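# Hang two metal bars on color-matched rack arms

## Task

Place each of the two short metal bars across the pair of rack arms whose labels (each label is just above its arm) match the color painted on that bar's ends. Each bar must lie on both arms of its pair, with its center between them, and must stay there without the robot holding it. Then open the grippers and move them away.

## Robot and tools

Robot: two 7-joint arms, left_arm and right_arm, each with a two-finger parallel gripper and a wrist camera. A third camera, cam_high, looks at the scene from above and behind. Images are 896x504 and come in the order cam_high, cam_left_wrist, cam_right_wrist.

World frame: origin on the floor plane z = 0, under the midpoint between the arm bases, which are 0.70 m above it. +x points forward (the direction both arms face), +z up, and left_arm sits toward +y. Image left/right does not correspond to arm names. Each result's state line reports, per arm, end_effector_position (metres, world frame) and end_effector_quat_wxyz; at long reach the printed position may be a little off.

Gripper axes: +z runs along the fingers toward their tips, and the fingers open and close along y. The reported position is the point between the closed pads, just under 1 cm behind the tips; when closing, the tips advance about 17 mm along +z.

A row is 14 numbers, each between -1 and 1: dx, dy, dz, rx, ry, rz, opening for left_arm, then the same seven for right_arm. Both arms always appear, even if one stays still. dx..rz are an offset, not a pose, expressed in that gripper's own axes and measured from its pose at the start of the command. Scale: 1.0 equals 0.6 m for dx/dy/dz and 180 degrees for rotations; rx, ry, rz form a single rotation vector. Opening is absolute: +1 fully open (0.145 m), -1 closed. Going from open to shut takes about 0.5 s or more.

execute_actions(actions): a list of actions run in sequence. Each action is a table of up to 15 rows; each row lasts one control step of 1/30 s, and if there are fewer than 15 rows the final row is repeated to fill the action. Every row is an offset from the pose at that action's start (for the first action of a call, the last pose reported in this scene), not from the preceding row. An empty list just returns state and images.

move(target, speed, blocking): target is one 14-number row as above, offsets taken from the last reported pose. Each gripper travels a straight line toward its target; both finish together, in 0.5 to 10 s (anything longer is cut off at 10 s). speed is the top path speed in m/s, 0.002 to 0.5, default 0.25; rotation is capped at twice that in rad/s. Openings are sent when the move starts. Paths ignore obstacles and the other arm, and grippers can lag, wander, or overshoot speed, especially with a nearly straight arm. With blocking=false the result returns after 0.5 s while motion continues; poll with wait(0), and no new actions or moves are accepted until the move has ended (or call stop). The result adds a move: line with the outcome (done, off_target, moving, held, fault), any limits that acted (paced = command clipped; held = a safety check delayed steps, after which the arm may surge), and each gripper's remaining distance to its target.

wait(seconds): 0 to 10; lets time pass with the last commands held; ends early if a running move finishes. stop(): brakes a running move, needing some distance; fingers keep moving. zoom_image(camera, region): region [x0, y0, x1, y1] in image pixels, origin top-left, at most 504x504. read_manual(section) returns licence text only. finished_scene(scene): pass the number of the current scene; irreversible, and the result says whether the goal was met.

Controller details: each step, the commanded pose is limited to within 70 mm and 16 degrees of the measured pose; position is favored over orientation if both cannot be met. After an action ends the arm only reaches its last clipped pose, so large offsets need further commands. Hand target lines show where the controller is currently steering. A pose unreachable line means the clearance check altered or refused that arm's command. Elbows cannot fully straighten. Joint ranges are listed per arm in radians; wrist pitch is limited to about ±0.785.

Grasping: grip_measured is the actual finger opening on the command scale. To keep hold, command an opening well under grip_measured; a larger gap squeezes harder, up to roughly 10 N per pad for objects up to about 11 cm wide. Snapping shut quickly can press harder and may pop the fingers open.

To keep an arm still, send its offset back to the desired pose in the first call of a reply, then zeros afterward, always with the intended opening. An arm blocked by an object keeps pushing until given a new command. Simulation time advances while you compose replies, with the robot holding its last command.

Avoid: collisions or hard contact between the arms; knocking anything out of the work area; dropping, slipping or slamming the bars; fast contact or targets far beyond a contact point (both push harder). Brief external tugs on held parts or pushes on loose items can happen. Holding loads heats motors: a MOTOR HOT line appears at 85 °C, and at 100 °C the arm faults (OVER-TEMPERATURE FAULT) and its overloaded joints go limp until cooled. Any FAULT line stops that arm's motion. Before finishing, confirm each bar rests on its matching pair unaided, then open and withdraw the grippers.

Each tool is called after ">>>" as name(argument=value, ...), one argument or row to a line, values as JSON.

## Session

>>> execute_actions(
  actions=[],
)

Scene clock: 0.00 s.
left_arm: end_effector_position=(+0.2687, +0.1476, +0.4469) grip_measured=+1.00 end_effector_quat_wxyz=(+0.010, +0.710, -0.002, +0.704) | right_arm: end_effector_position=(+0.2698, -0.1565, +0.4498) grip_measured=+1.00 end_effector_quat_wxyz=(+0.002, +0.709, -0.004, +0.705)
Joint positions: left_arm=[-0.438  0.333 -0.298  1.807  0.18  -0.279 -0.347  0.145] | right_arm=[-0.442  0.34  -0.278  1.818  0.184 -0.27  -0.361  0.145]
Joint velocities: left_arm=[-0.077  0.011 -0.002  0.012  0.037 -0.022 -0.139 -0.   ] | right_arm=[-0.011 -0.055  0.017 -0.022 -0.037  0.022 -0.037  0.   ]
Hand target (left_arm): +0.269, +0.148, +0.447; +0.010, +0.710, -0.002, +0.704
Hand target (right_arm): +0.270, -0.156, +0.450; +0.002, +0.709, -0.004, +0.705

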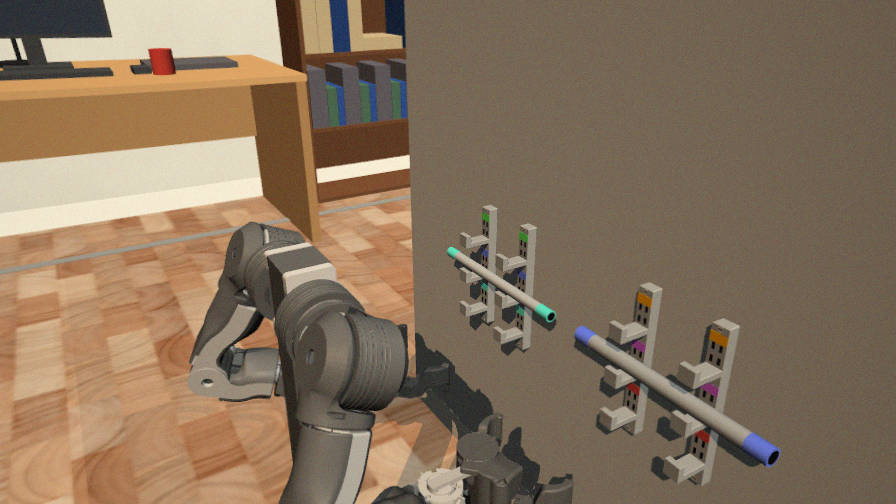

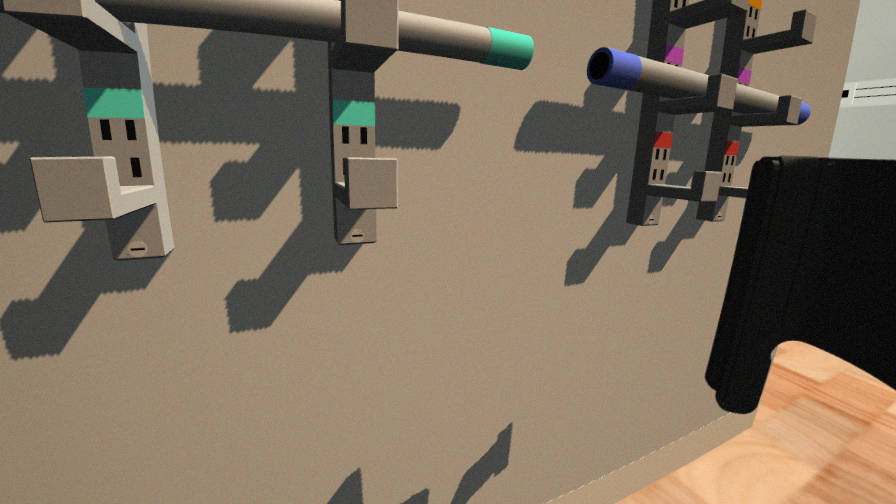

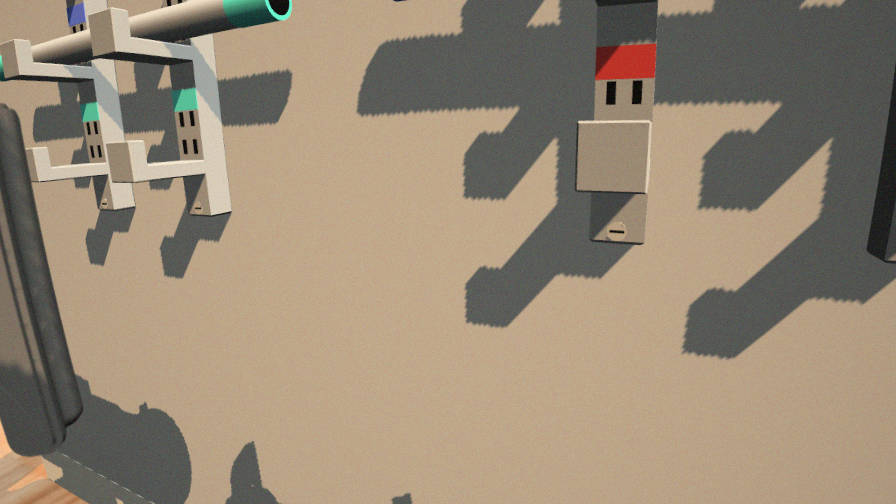

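>>> move(
  target=[-0.2,-0.15,0.1,0,0,0.5,-0.3,-0.2,0.142,0.1,0,0,-0.5,-0.3],
  speed=0.2,
)

Scene clock: 9.57 s.
left_arm: end_effector_position=(+0.3297, +0.2410, +0.3261) grip_measured=-0.30 end_effector_quat_wxyz=(+0.494, -0.502, +0.504, -0.500) | right_arm: end_effector_position=(+0.3300, -0.2435, +0.3317) grip_measured=-0.30 end_effector_quat_wxyz=(+0.507, +0.501, +0.494, +0.498)
Joint positions: left_arm=[ 0.138  0.359 -0.449  0.625 -1.009 -0.055 -0.865  0.053] | right_arm=[ 0.127  0.358 -0.432  0.65  -1.007 -0.03  -0.872  0.053]
Joint velocities: left_arm=[-0.099  0.055  0.002 -0.002 -0.051 -0.007  0.022 -0.   ] | right_arm=[-0.033 -0.055 -0.002  0.002 -0.037  0.037 -0.037 -0.   ]
Hand target (left_arm): +0.330, +0.241, +0.327; +0.496, -0.500, +0.504, -0.500
Hand target (right_arm): +0.330, -0.243, +0.333; +0.510, +0.499, +0.493, +0.499
Off the commanded pose (left_arm): 0.006 m, 1 deg.
Off the commanded pose (right_arm): 0.003 m, 1 deg.
move: off_target (left_arm)
camera_calibration (this result's frames):
cam_left_wrist: T_world_to_cam=[[-0.401278, -0.0363188, -0.915236, 0.431292], [-0.228515, 0.971587, 0.0616357, -0.170528], [0.886993, 0.233878, -0.398176, -0.169117], [0, 0, 0, 1]] pos_world=[0.284105, 0.2209, 0.337906]
cam_right_wrist: T_world_to_cam=[[0.390406, -0.0352156, 0.919969, -0.431442], [-0.25746, -0.963575, 0.0723733, -0.162517], [0.88391, -0.265111, -0.385252, -0.173825], [0, 0, 0, 1]] pos_world=[0.280242, -0.217874, 0.341708]

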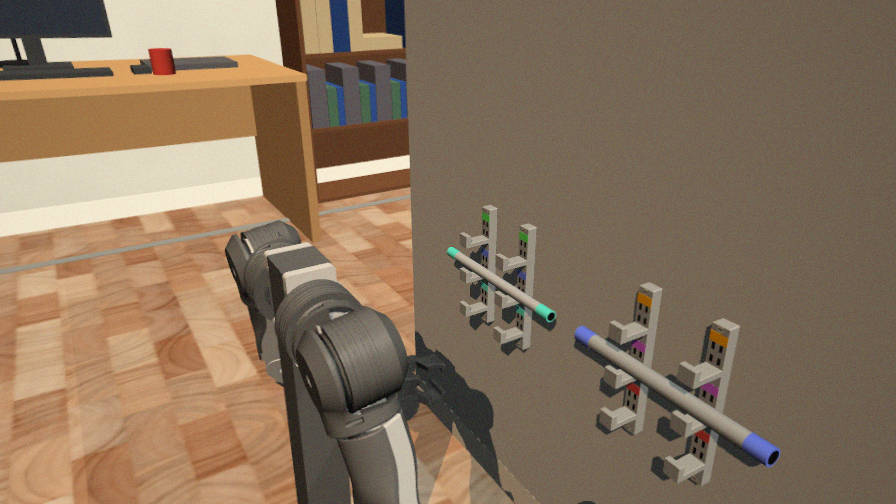

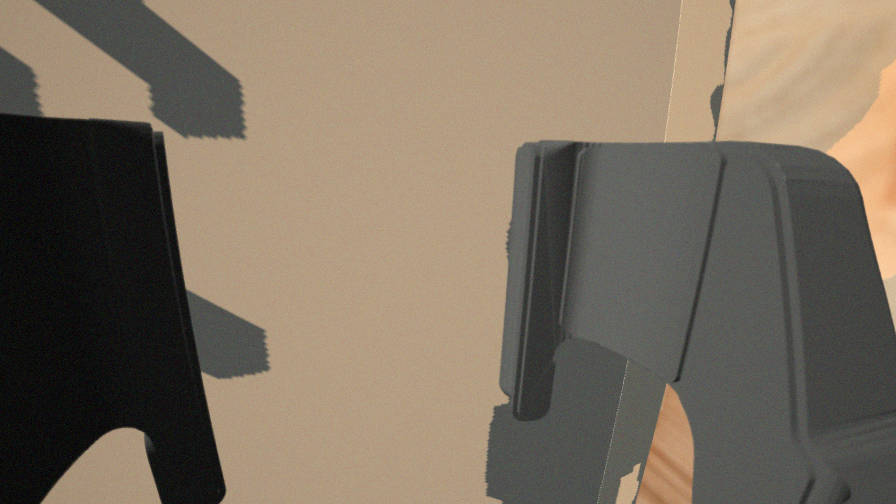

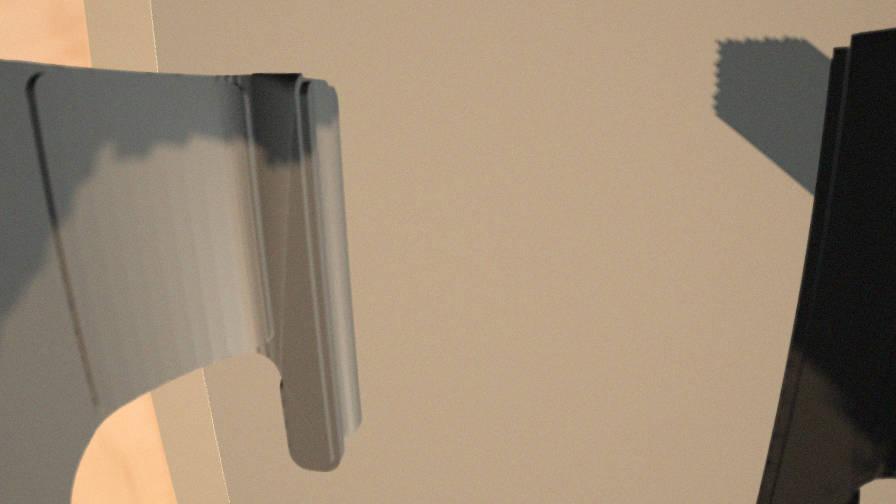

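>>> move(
  target=[0.098,-0.365,0.017,0,0,0,-0.3,0.08,0.355,0.017,0,0,0,-0.3],
  speed=0.15,
)

Scene clock: 11.73 s.
left_arm: end_effector_position=(+0.3399, +0.1811, +0.5456) grip_measured=-0.30 end_effector_quat_wxyz=(+0.490, -0.502, +0.503, -0.504) | right_arm: end_effector_position=(+0.3399, -0.1922, +0.5462) grip_measured=-0.30 end_effector_quat_wxyz=(+0.500, +0.501, +0.493, +0.506)
Joint positions: left_arm=[-0.038  0.702 -0.372  2.01  -0.973  0.541  0.095  0.053] | right_arm=[-0.066  0.708 -0.332  1.992 -0.954  0.518  0.049  0.053]
Joint velocities: left_arm=[-0.033 -0.033 -0.017 -0.007 -0.022 -0.022 -0.037 -0.   ] | right_arm=[ 0.055 -0.033 -0.002 -0.012  0.095 -0.051 -0.022  0.   ]
Hand target (left_arm): +0.340, +0.182, +0.543; +0.489, -0.505, +0.505, -0.500
Hand target (right_arm): +0.340, -0.193, +0.545; +0.500, +0.503, +0.495, +0.503
Off the commanded pose (left_arm): 0.003 m, 1 deg.
Off the commanded pose (right_arm): 0.004 m, 1 deg.
move: off_target (right_arm)
camera_calibration (this result's frames):
cam_left_wrist: T_world_to_cam=[[-0.400291, -0.0430106, -0.915378, 0.635042], [-0.222727, 0.973511, 0.0516555, -0.12043], [0.888909, 0.224557, -0.399267, -0.075142], [0, 0, 0, 1]] pos_world=[0.294173, 0.161427, 0.557523]
cam_right_wrist: T_world_to_cam=[[0.389743, -0.043239, 0.919908, -0.63209], [-0.244526, -0.9679, 0.0581051, -0.123448], [0.887867, -0.247588, -0.387805, -0.0828398], [0, 0, 0, 1]] pos_world=[0.289717, -0.167327, 0.556512]

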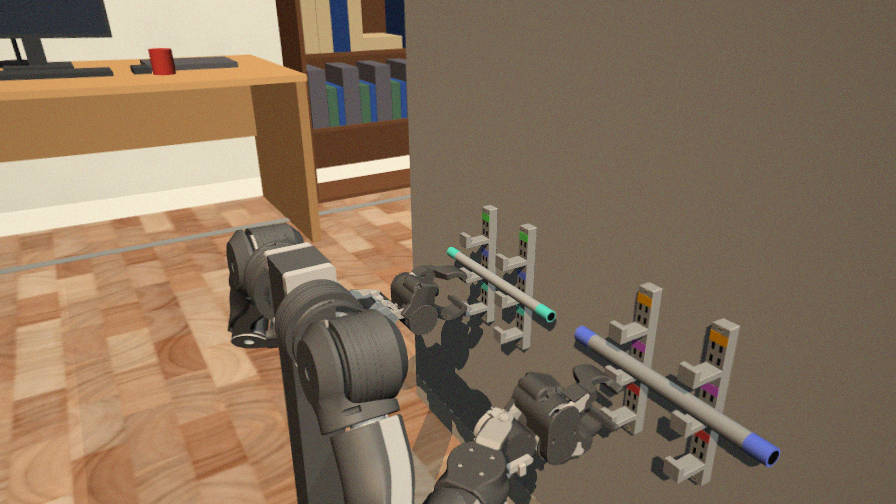

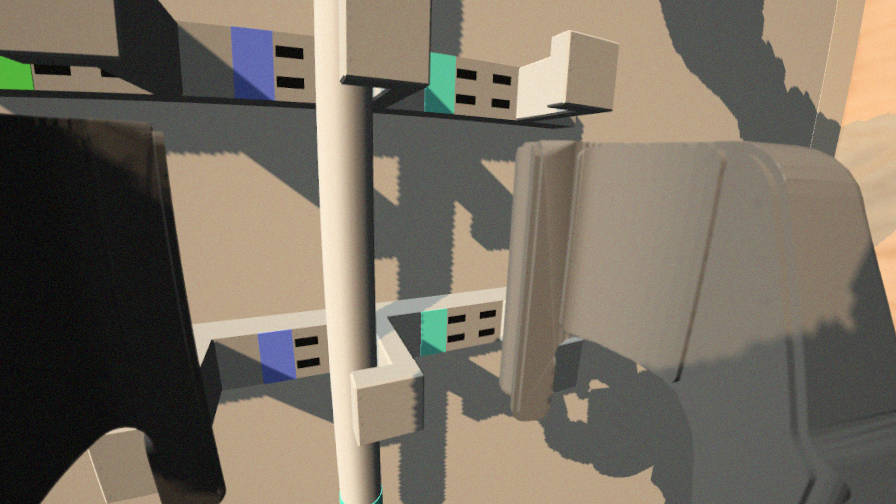

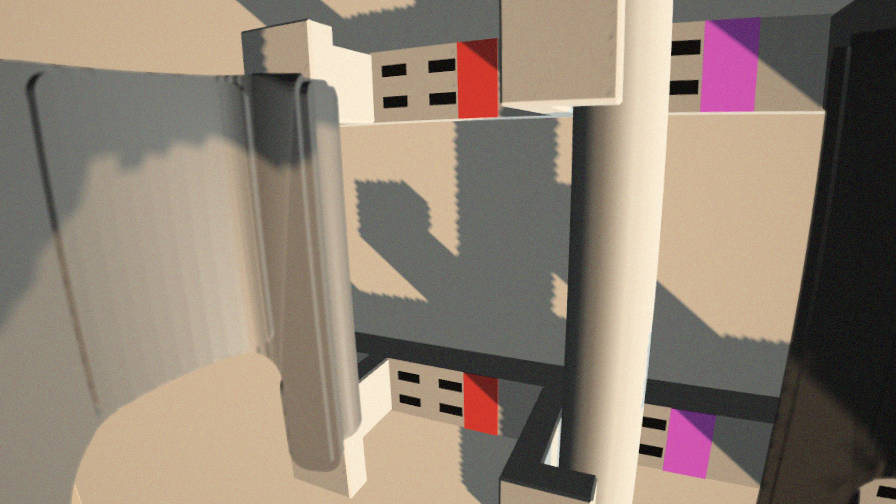

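>>> move(
  target=[0,0,0.11,0,0,0,-0.3,-0.004,0.004,0.11,0,0,0,-0.3],
  speed=0.07,
)

Scene clock: 13.70 s.
left_arm: end_effector_position=(+0.4062, +0.1821, +0.5486) grip_measured=-0.30 end_effector_quat_wxyz=(+0.496, -0.500, +0.500, -0.505) | right_arm: end_effector_position=(+0.4057, -0.1965, +0.5500) grip_measured=-0.30 end_effector_quat_wxyz=(+0.504, +0.501, +0.489, +0.506)
Joint positions: left_arm=[ 0.284  0.602 -0.466  1.707 -0.953  0.452  0.121  0.053] | right_arm=[ 0.261  0.62  -0.426  1.696 -0.932  0.43   0.086  0.053]
Joint velocities: left_arm=[ 0.055  0.011  0.017 -0.007 -0.081 -0.051  0.051 -0.   ] | right_arm=[-0.055  0.033 -0.017  0.012  0.051 -0.051 -0.066 -0.   ]
Hand target (left_arm): +0.406, +0.181, +0.546; +0.492, -0.501, +0.504, -0.504
Hand target (right_arm): +0.406, -0.195, +0.548; +0.501, +0.501, +0.492, +0.506
Off the commanded pose (left_arm): 0.004 m, 1 deg.
Off the commanded pose (right_arm): 0.002 m, 1 deg.
move: off_target (left_arm)
camera_calibration (this result's frames):
cam_left_wrist: T_world_to_cam=[[-0.389636, -0.0409435, -0.920058, 0.662215], [-0.228287, 0.972127, 0.0534169, -0.105249], [0.892227, 0.230851, -0.388123, -0.141707], [0, 0, 0, 1]] pos_world=[0.360431, 0.162142, 0.559899]
cam_right_wrist: T_world_to_cam=[[0.382755, -0.0465372, 0.922677, -0.66073], [-0.251992, -0.966119, 0.0558059, -0.107087], [0.888819, -0.253867, -0.381514, -0.145939], [0, 0, 0, 1]] pos_world=[0.355626, -0.171257, 0.559938]

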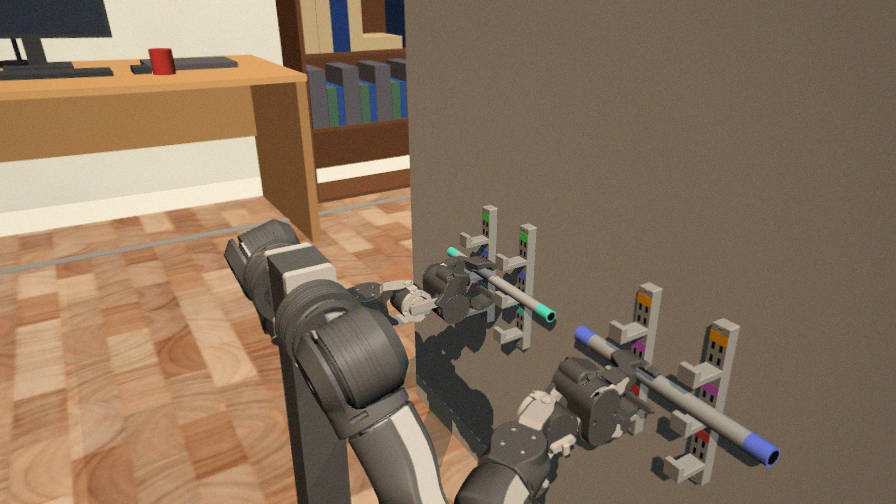

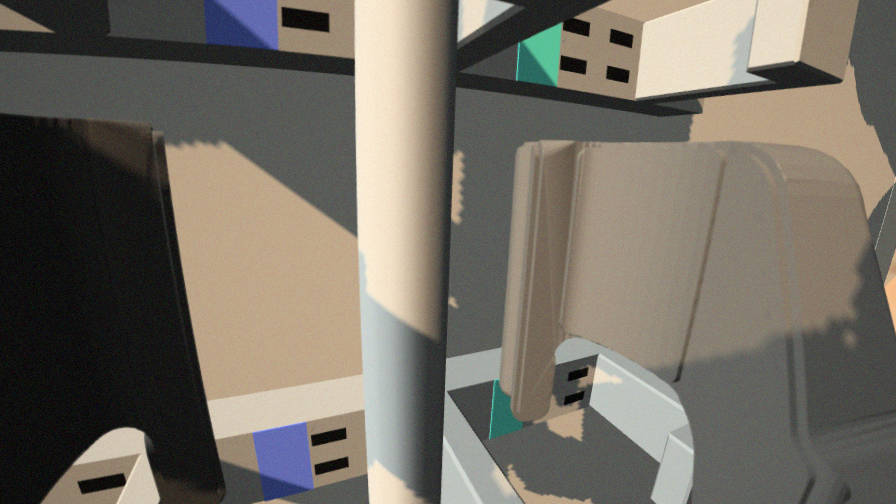

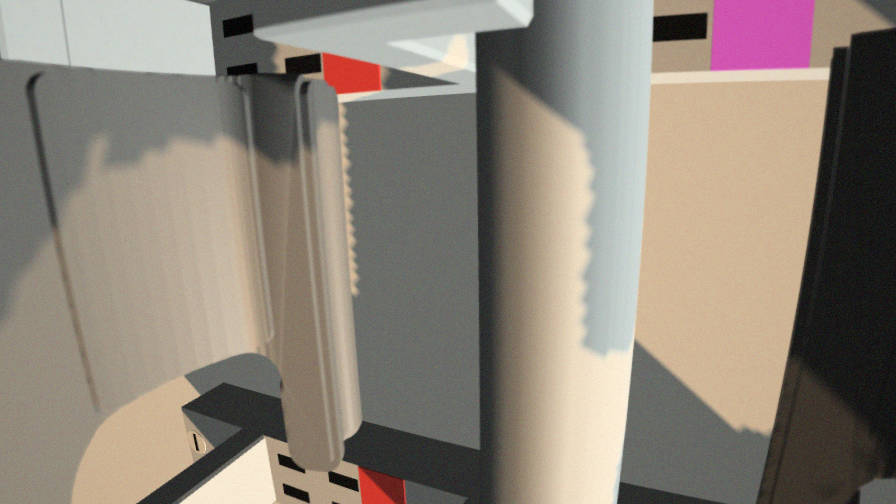

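>>> execute_actions(
  actions=[
    [[0,0,0.04,0,0,0,-0.3,0,0,0.004,0,0,0,-0.5]],
    [[0,0,0,0,0,0,-0.3,0,0,0,0,0,0,-0.7]],
    [[0,0,0,0,0,0,-0.3,0,0,0,0,0,0,-1]],
  ],
)

Scene clock: 15.93 s.
left_arm: end_effector_position=(+0.4302, +0.1834, +0.5499) grip_measured=-0.30 end_effector_quat_wxyz=(+0.498, -0.500, +0.499, -0.503) | right_arm: end_effector_position=(+0.4077, -0.1975, +0.5495) grip_measured=-1.00 end_effector_quat_wxyz=(+0.504, +0.503, +0.488, +0.505)
Joint positions: left_arm=[ 0.388  0.557 -0.487  1.581 -0.953  0.411  0.119  0.053] | right_arm=[ 0.269  0.615 -0.427  1.684 -0.932  0.428  0.086  0.   ]
Joint velocities: left_arm=[-0.055  0.055  0.007 -0.002 -0.051 -0.022 -0.051 -0.   ] | right_arm=[ 0.011  0.011  0.007  0.007  0.037  0.037 -0.037 -0.   ]
Hand target (left_arm): +0.430, +0.183, +0.550; +0.498, -0.500, +0.499, -0.503
Hand target (right_arm): +0.408, -0.198, +0.550; +0.504, +0.503, +0.488, +0.505
Off the commanded pose (left_arm): 0.000 m, 0 deg.
Off the commanded pose (right_arm): 0.000 m, 0 deg.
camera_calibration (this result's frames):
cam_left_wrist: T_world_to_cam=[[-0.388271, -0.0408704, -0.920638, 0.672523], [-0.232882, 0.970942, 0.0551125, -0.0998486], [0.891634, 0.235799, -0.386507, -0.164494], [0, 0, 0, 1]] pos_world=[0.384537, 0.163221, 0.561076]
cam_right_wrist: T_world_to_cam=[[0.383444, -0.0491789, 0.922254, -0.661735], [-0.25607, -0.965092, 0.0550025, -0.105249], [0.887355, -0.257252, -0.382652, -0.147643], [0, 0, 0, 1]] pos_world=[0.357799, -0.1721, 0.559581]

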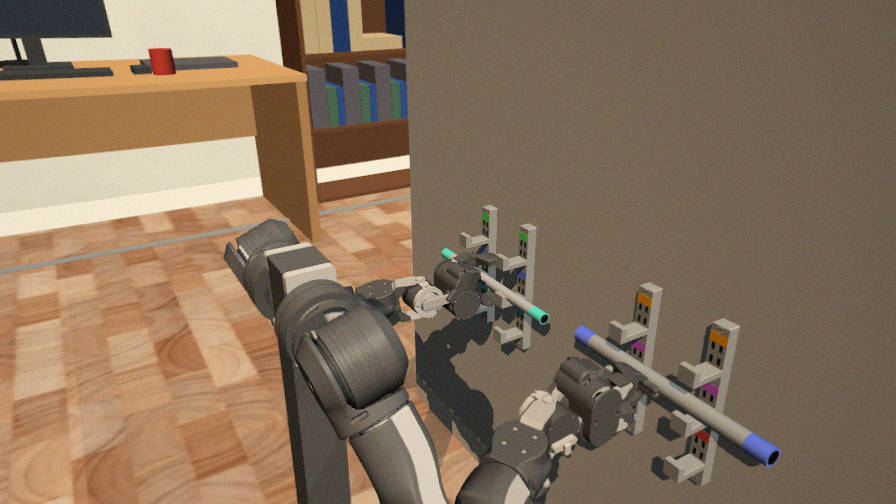

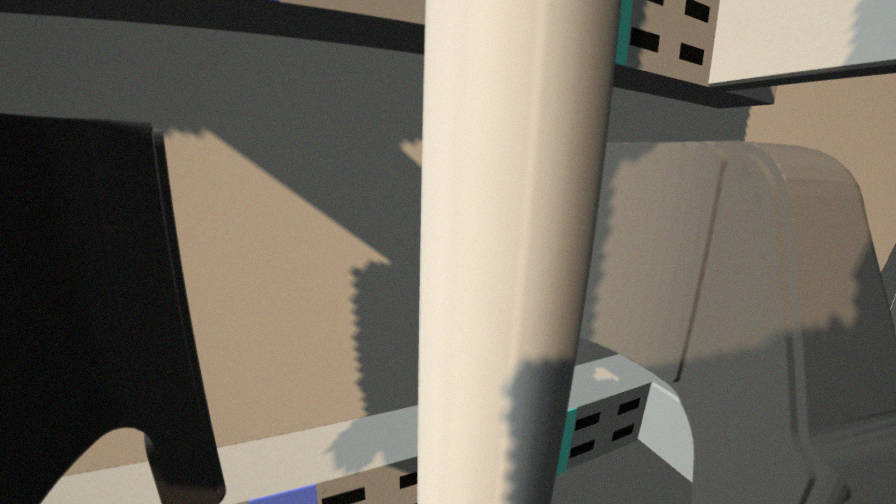

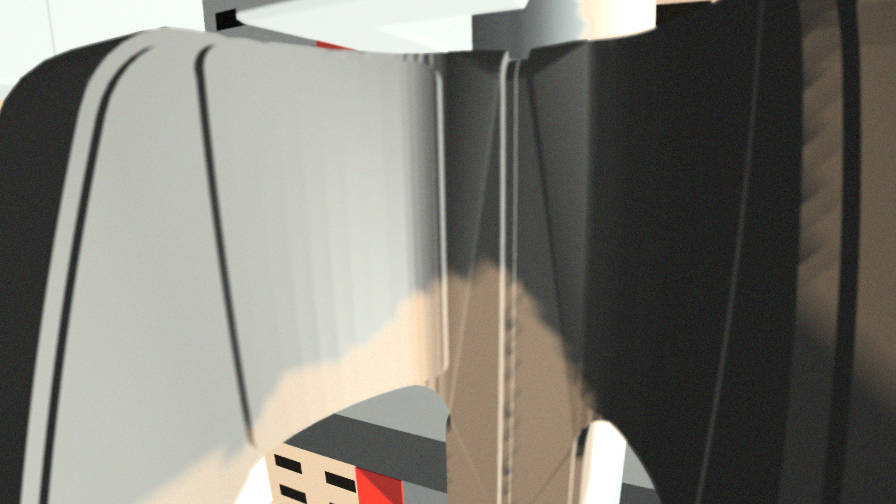

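>>> execute_actions(
  actions=[
    [[0,0.01,-0.02,0,0,0,-0.3,0,0,0,0,0,0,-0.3]],
    [[0,0,0,0,0,0,-0.3,0,0,0.022,0,0,0,-0.3]],
  ],
)

Scene clock: 17.27 s.
left_arm: end_effector_position=(+0.4184, +0.1825, +0.5423) grip_measured=-0.30 end_effector_quat_wxyz=(+0.495, -0.501, +0.501, -0.503) | right_arm: end_effector_position=(+0.4209, -0.1984, +0.5499) grip_measured=-0.30 end_effector_quat_wxyz=(+0.505, +0.504, +0.487, +0.504)
Joint positions: left_arm=[ 0.327  0.569 -0.477  1.625 -0.956  0.42   0.105  0.053] | right_arm=[ 0.328  0.589 -0.44   1.615 -0.933  0.408  0.086  0.053]
Joint velocities: left_arm=[ 0.011 -0.033 -0.042 -0.012 -0.081 -0.022  0.037 -0.   ] | right_arm=[-0.077  0.011 -0.017  0.002 -0.037  0.037 -0.007 -0.   ]
Hand target (left_arm): +0.418, +0.182, +0.542; +0.495, -0.501, +0.501, -0.503
Hand target (right_arm): +0.421, -0.198, +0.550; +0.505, +0.503, +0.488, +0.505
Off the commanded pose (left_arm): 0.000 m, 0 deg.
Off the commanded pose (right_arm): 0.001 m, 0 deg.
camera_calibration (this result's frames):
cam_left_wrist: T_world_to_cam=[[-0.39413, -0.0401941, -0.918175, 0.661926], [-0.228709, 0.971904, 0.0556282, -0.10346], [0.890142, 0.23192, -0.39225, -0.1522], [0, 0, 0, 1]] pos_world=[0.372702, 0.162456, 0.553819]
cam_right_wrist: T_world_to_cam=[[0.383503, -0.0525003, 0.922046, -0.667741], [-0.259824, -0.964191, 0.0531675, -0.0999564], [0.886238, -0.25996, -0.383411, -0.159051], [0, 0, 0, 1]] pos_world=[0.371066, -0.17278, 0.560021]

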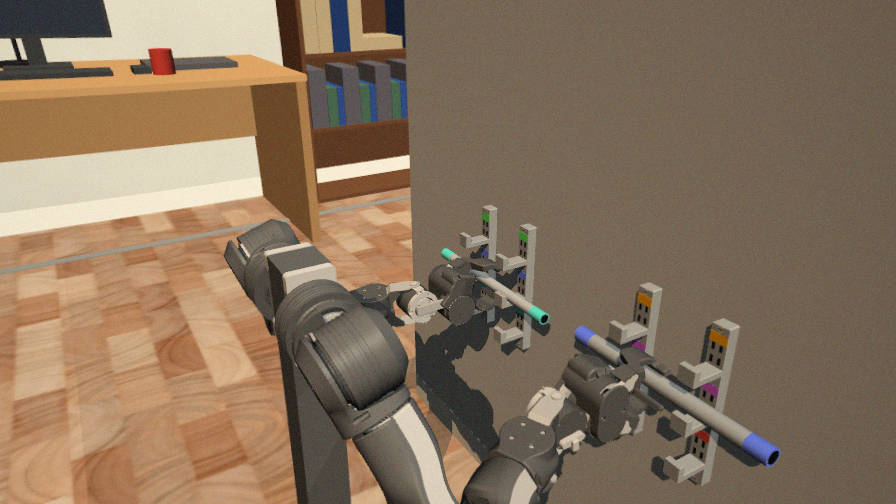

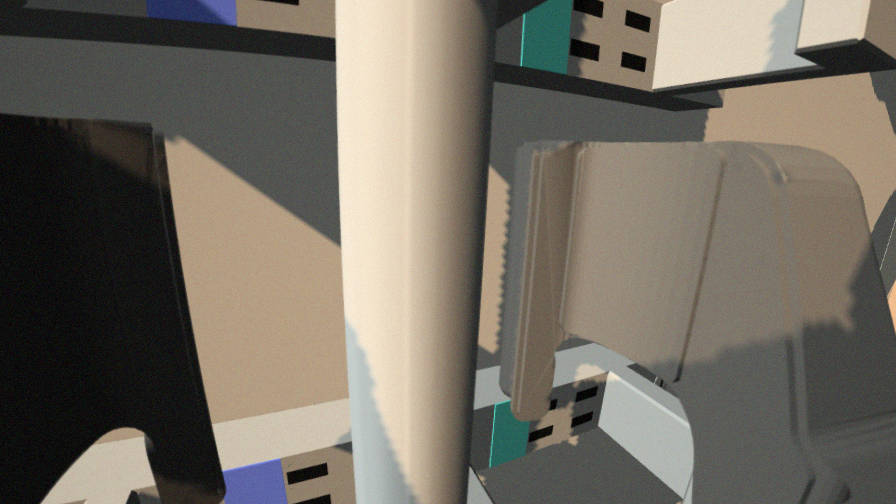

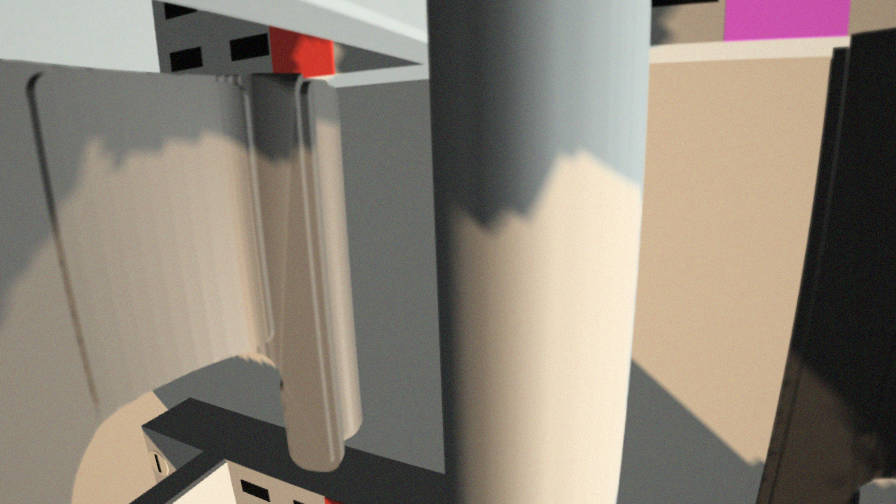

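>>> execute_actions(
  actions=[
    [[0,0,0,0,0,0,-0.5,0,0,0,0,0,0,-0.5]],
    [[0,0,0,0,0,0,-0.7,0,0,0,0,0,0,-0.7]],
    [[0,0,0,0,0,0,-1,0,0,0,0,0,0,-1]],
  ],
)

Scene clock: 19.03 s.
left_arm: end_effector_position=(+0.4183, +0.1825, +0.5415) grip_measured=-0.75 end_effector_quat_wxyz=(+0.493, -0.502, +0.502, -0.502) | right_arm: end_effector_position=(+0.4209, -0.1984, +0.5497) grip_measured=-0.69 end_effector_quat_wxyz=(+0.504, +0.504, +0.487, +0.504)
Joint positions: left_arm=[ 0.327  0.569 -0.477  1.625 -0.955  0.42   0.108  0.019] | right_arm=[ 0.328  0.589 -0.44   1.615 -0.932  0.408  0.087  0.023]
Joint velocities: left_arm=[ 0.011  0.055  0.002 -0.007  0.095 -0.022 -0.051  0.   ] | right_arm=[ 0.033 -0.011 -0.012 -0.017 -0.022  0.007  0.037 -0.   ]
Hand target (left_arm): +0.418, +0.182, +0.542; +0.494, -0.501, +0.502, -0.503
Hand target (right_arm): +0.421, -0.198, +0.550; +0.504, +0.504, +0.487, +0.504
Off the commanded pose (left_arm): 0.000 m, 0 deg.
Off the commanded pose (right_arm): 0.000 m, 0 deg.
camera_calibration (this result's frames):
cam_left_wrist: T_world_to_cam=[[-0.397868, -0.0413693, -0.91651, 0.662076], [-0.228319, 0.972018, 0.0552409, -0.103378], [0.888579, 0.231235, -0.39618, -0.149528], [0, 0, 0, 1]] pos_world=[0.372683, 0.162451, 0.55327]
cam_right_wrist: T_world_to_cam=[[0.384693, -0.0528199, 0.921532, -0.667829], [-0.259699, -0.964226, 0.0531443, -0.0999827], [0.885758, -0.259765, -0.384649, -0.158212], [0, 0, 0, 1]] pos_world=[0.371082, -0.172779, 0.559883]

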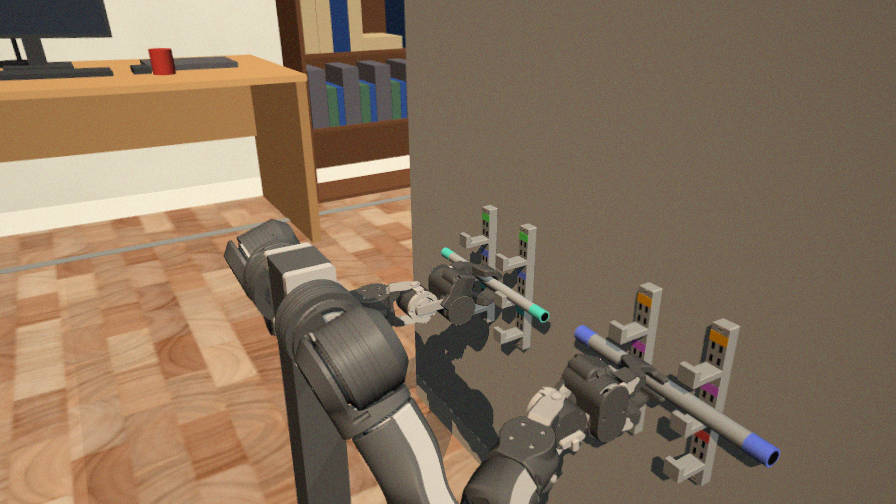

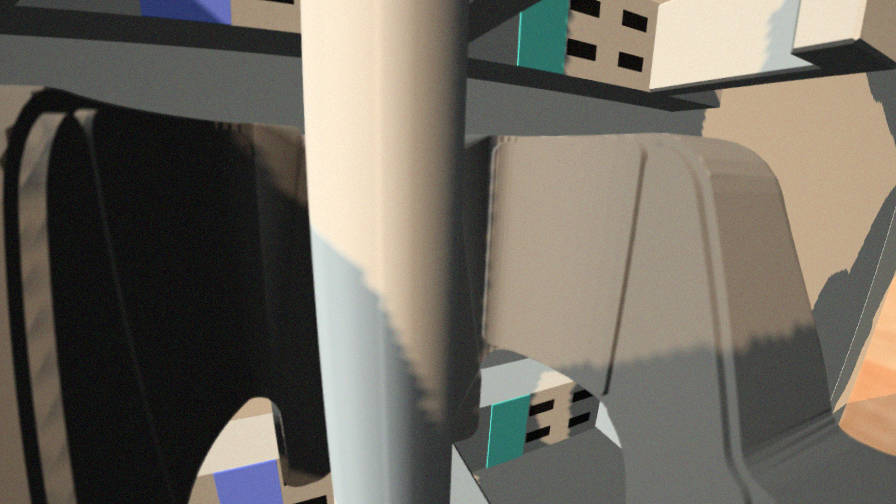

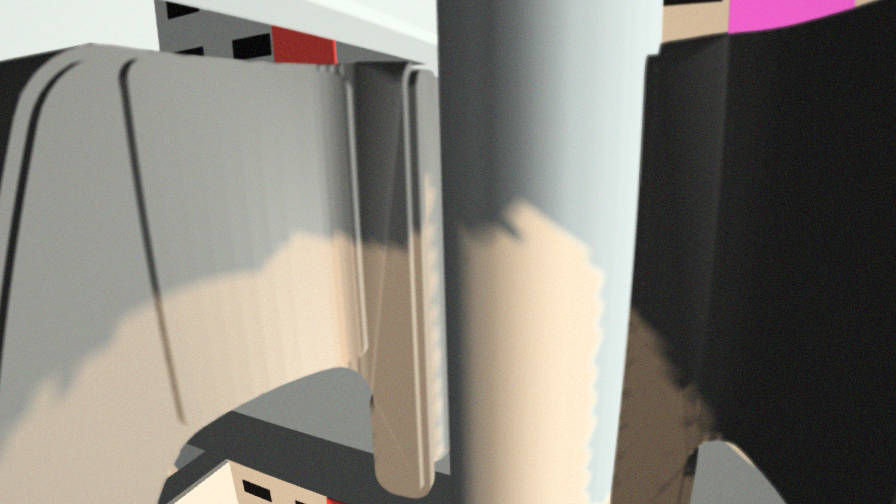

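>>> move(
  target=[0,-0.052,0,0,0,0,-1,0,0.047,0,0,0,0,-1],
  speed=0.05,
)

>>> move(
  target=[0,-0.006,-0.12,0,0,0,-1,0,0.006,-0.12,0,0,0,-1],
  speed=0.05,
)

Scene clock: 20.27 s.
left_arm: end_effector_position=(+0.4181, +0.1812, +0.5703) grip_measured=-0.75 end_effector_quat_wxyz=(+0.491, -0.502, +0.505, -0.502) | right_arm: end_effector_position=(+0.4201, -0.1964, +0.5712) grip_measured=-0.69 end_effector_quat_wxyz=(+0.497, +0.509, +0.493, +0.501)
Joint positions: left_arm=[ 0.38   0.611 -0.474  1.714 -0.943  0.457  0.227  0.019] | right_arm=[ 0.368  0.625 -0.436  1.693 -0.919  0.439  0.202  0.023]
Joint velocities: left_arm=[-0.033 -0.033 -0.007  0.002 -0.007 -0.007  0.037 -0.   ] | right_arm=[-0.077  0.033 -0.017 -0.012 -0.037  0.081  0.022 -0.   ]
Hand target (left_arm): +0.418, +0.183, +0.573; +0.493, -0.502, +0.502, -0.502
Hand target (right_arm): +0.421, -0.198, +0.578; +0.504, +0.504, +0.487, +0.505
Off the commanded pose (left_arm): 0.003 m, 0 deg.
Off the commanded pose (right_arm): 0.007 m, 1 deg.
move: off_target (right_arm)
camera_calibration (this result's frames):
cam_left_wrist: T_world_to_cam=[[-0.403072, -0.0385009, -0.914358, 0.688771], [-0.222642, 0.973223, 0.0571666, -0.10747], [0.887673, 0.226617, -0.400851, -0.133777], [0, 0, 0, 1]] pos_world=[0.372447, 0.161427, 0.582303]
cam_right_wrist: T_world_to_cam=[[0.403555, -0.0529472, 0.913422, -0.690589], [-0.25183, -0.966193, 0.0552535, -0.104372], [0.879617, -0.252325, -0.403245, -0.134085], [0, 0, 0, 1]] pos_world=[0.37035, -0.171241, 0.582497]

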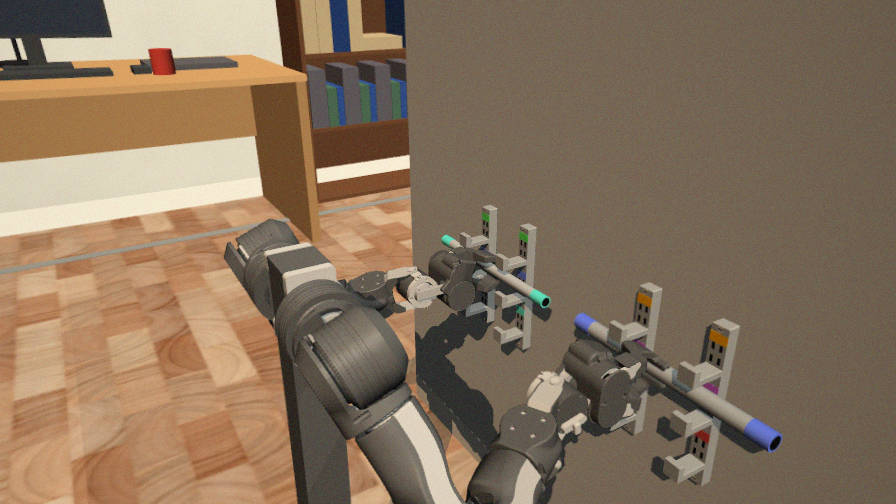

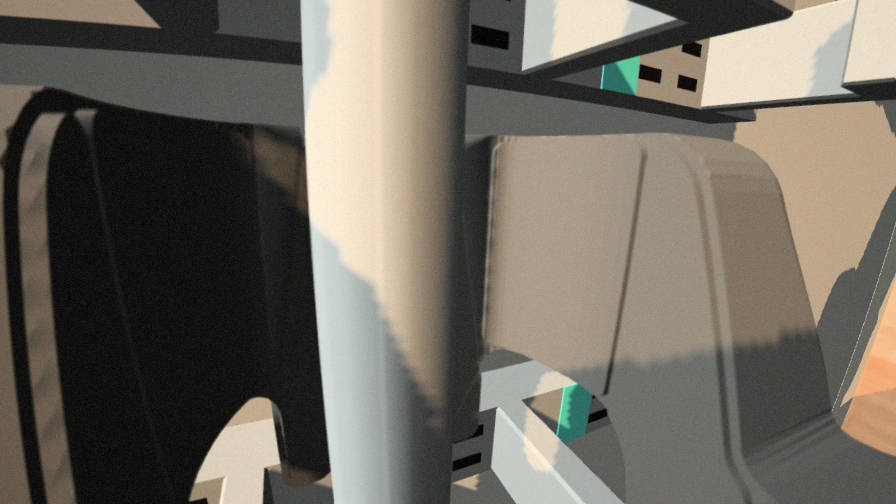

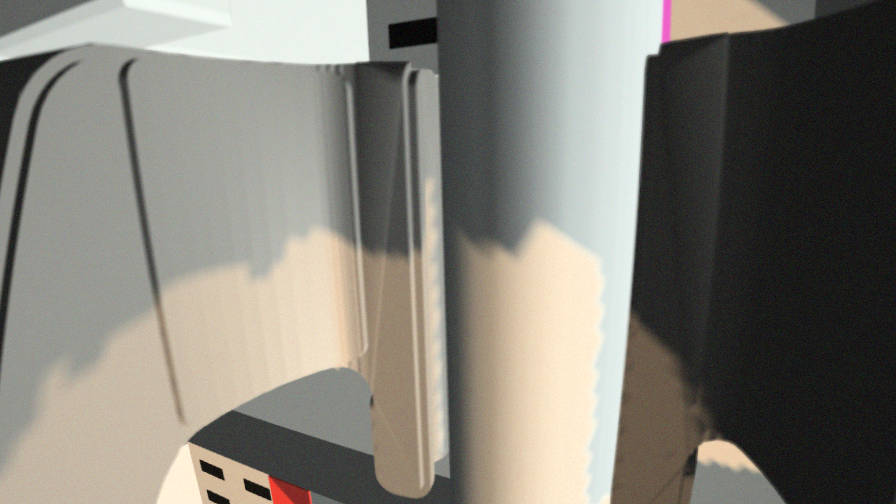

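Scene clock: 21.93 s.
left_arm: end_effector_position=(+0.3457, +0.1804, +0.5688) grip_measured=-0.75 end_effector_quat_wxyz=(+0.482, -0.508, +0.510, -0.499) | right_arm: end_effector_position=(+0.3479, -0.1937, +0.5686) grip_measured=-0.69 end_effector_quat_wxyz=(+0.486, +0.516, +0.502, +0.496)
Joint positions: left_arm=[ 0.052  0.756 -0.378  2.073 -0.939  0.586  0.233  0.019] | right_arm=[ 0.027  0.761 -0.324  2.055 -0.91   0.561  0.216  0.023]
Joint velocities: left_arm=[ 0.011 -0.011  0.002  0.012 -0.051 -0.037 -0.037 -0.   ] | right_arm=[-0.011  0.033 -0.017 -0.012  0.081 -0.022  0.022  0.   ]
Hand target (left_arm): +0.346, +0.182, +0.574; +0.489, -0.504, +0.505, -0.502
Hand target (right_arm): +0.348, -0.195, +0.576; +0.496, +0.508, +0.495, +0.501
Off the commanded pose (left_arm): 0.006 m, 1 deg.
Off the commanded pose (right_arm): 0.007 m, 2 deg.
move: off_target (left_arm, right_arm)
camera_calibration (this result's frames):
cam_left_wrist: T_world_to_cam=[[-0.424692, -0.0419572, -0.904365, 0.660589], [-0.216343, 0.974688, 0.0563755, -0.124763], [0.879109, 0.219595, -0.42302, -0.0531213], [0, 0, 0, 1]] pos_world=[0.300255, 0.160986, 0.581976]
cam_right_wrist: T_world_to_cam=[[0.433226, -0.0538616, 0.899675, -0.661622], [-0.241873, -0.968544, 0.0584861, -0.125528], [0.868224, -0.242945, -0.432626, -0.0484247], [0, 0, 0, 1]] pos_world=[0.298313, -0.16898, 0.581636]

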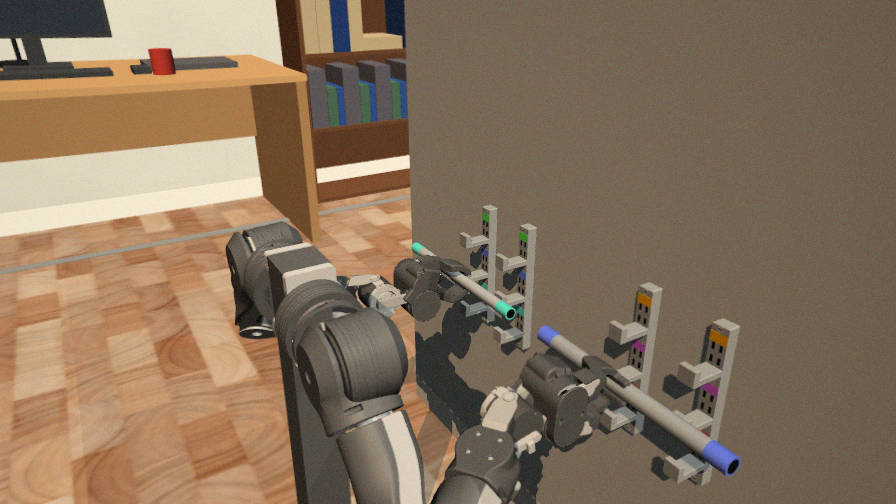

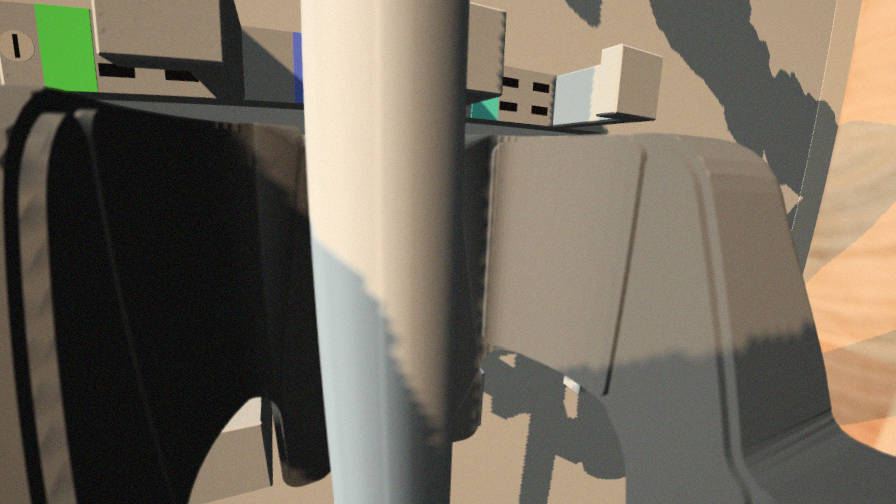

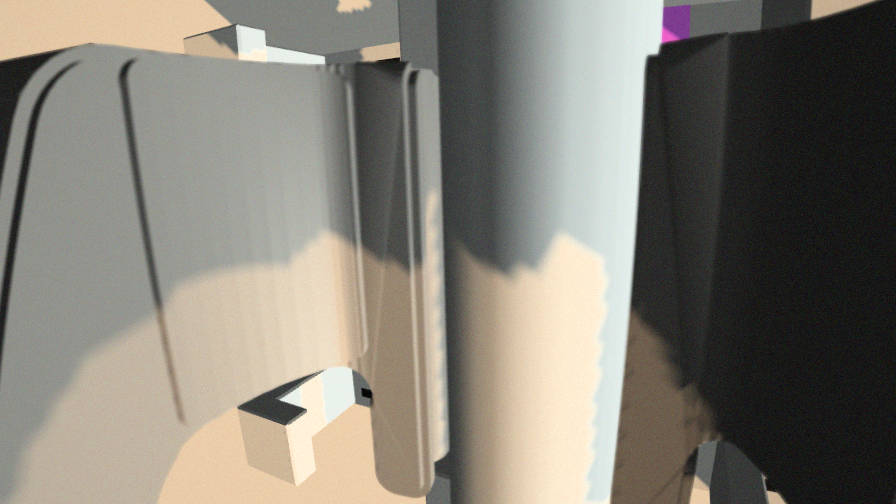

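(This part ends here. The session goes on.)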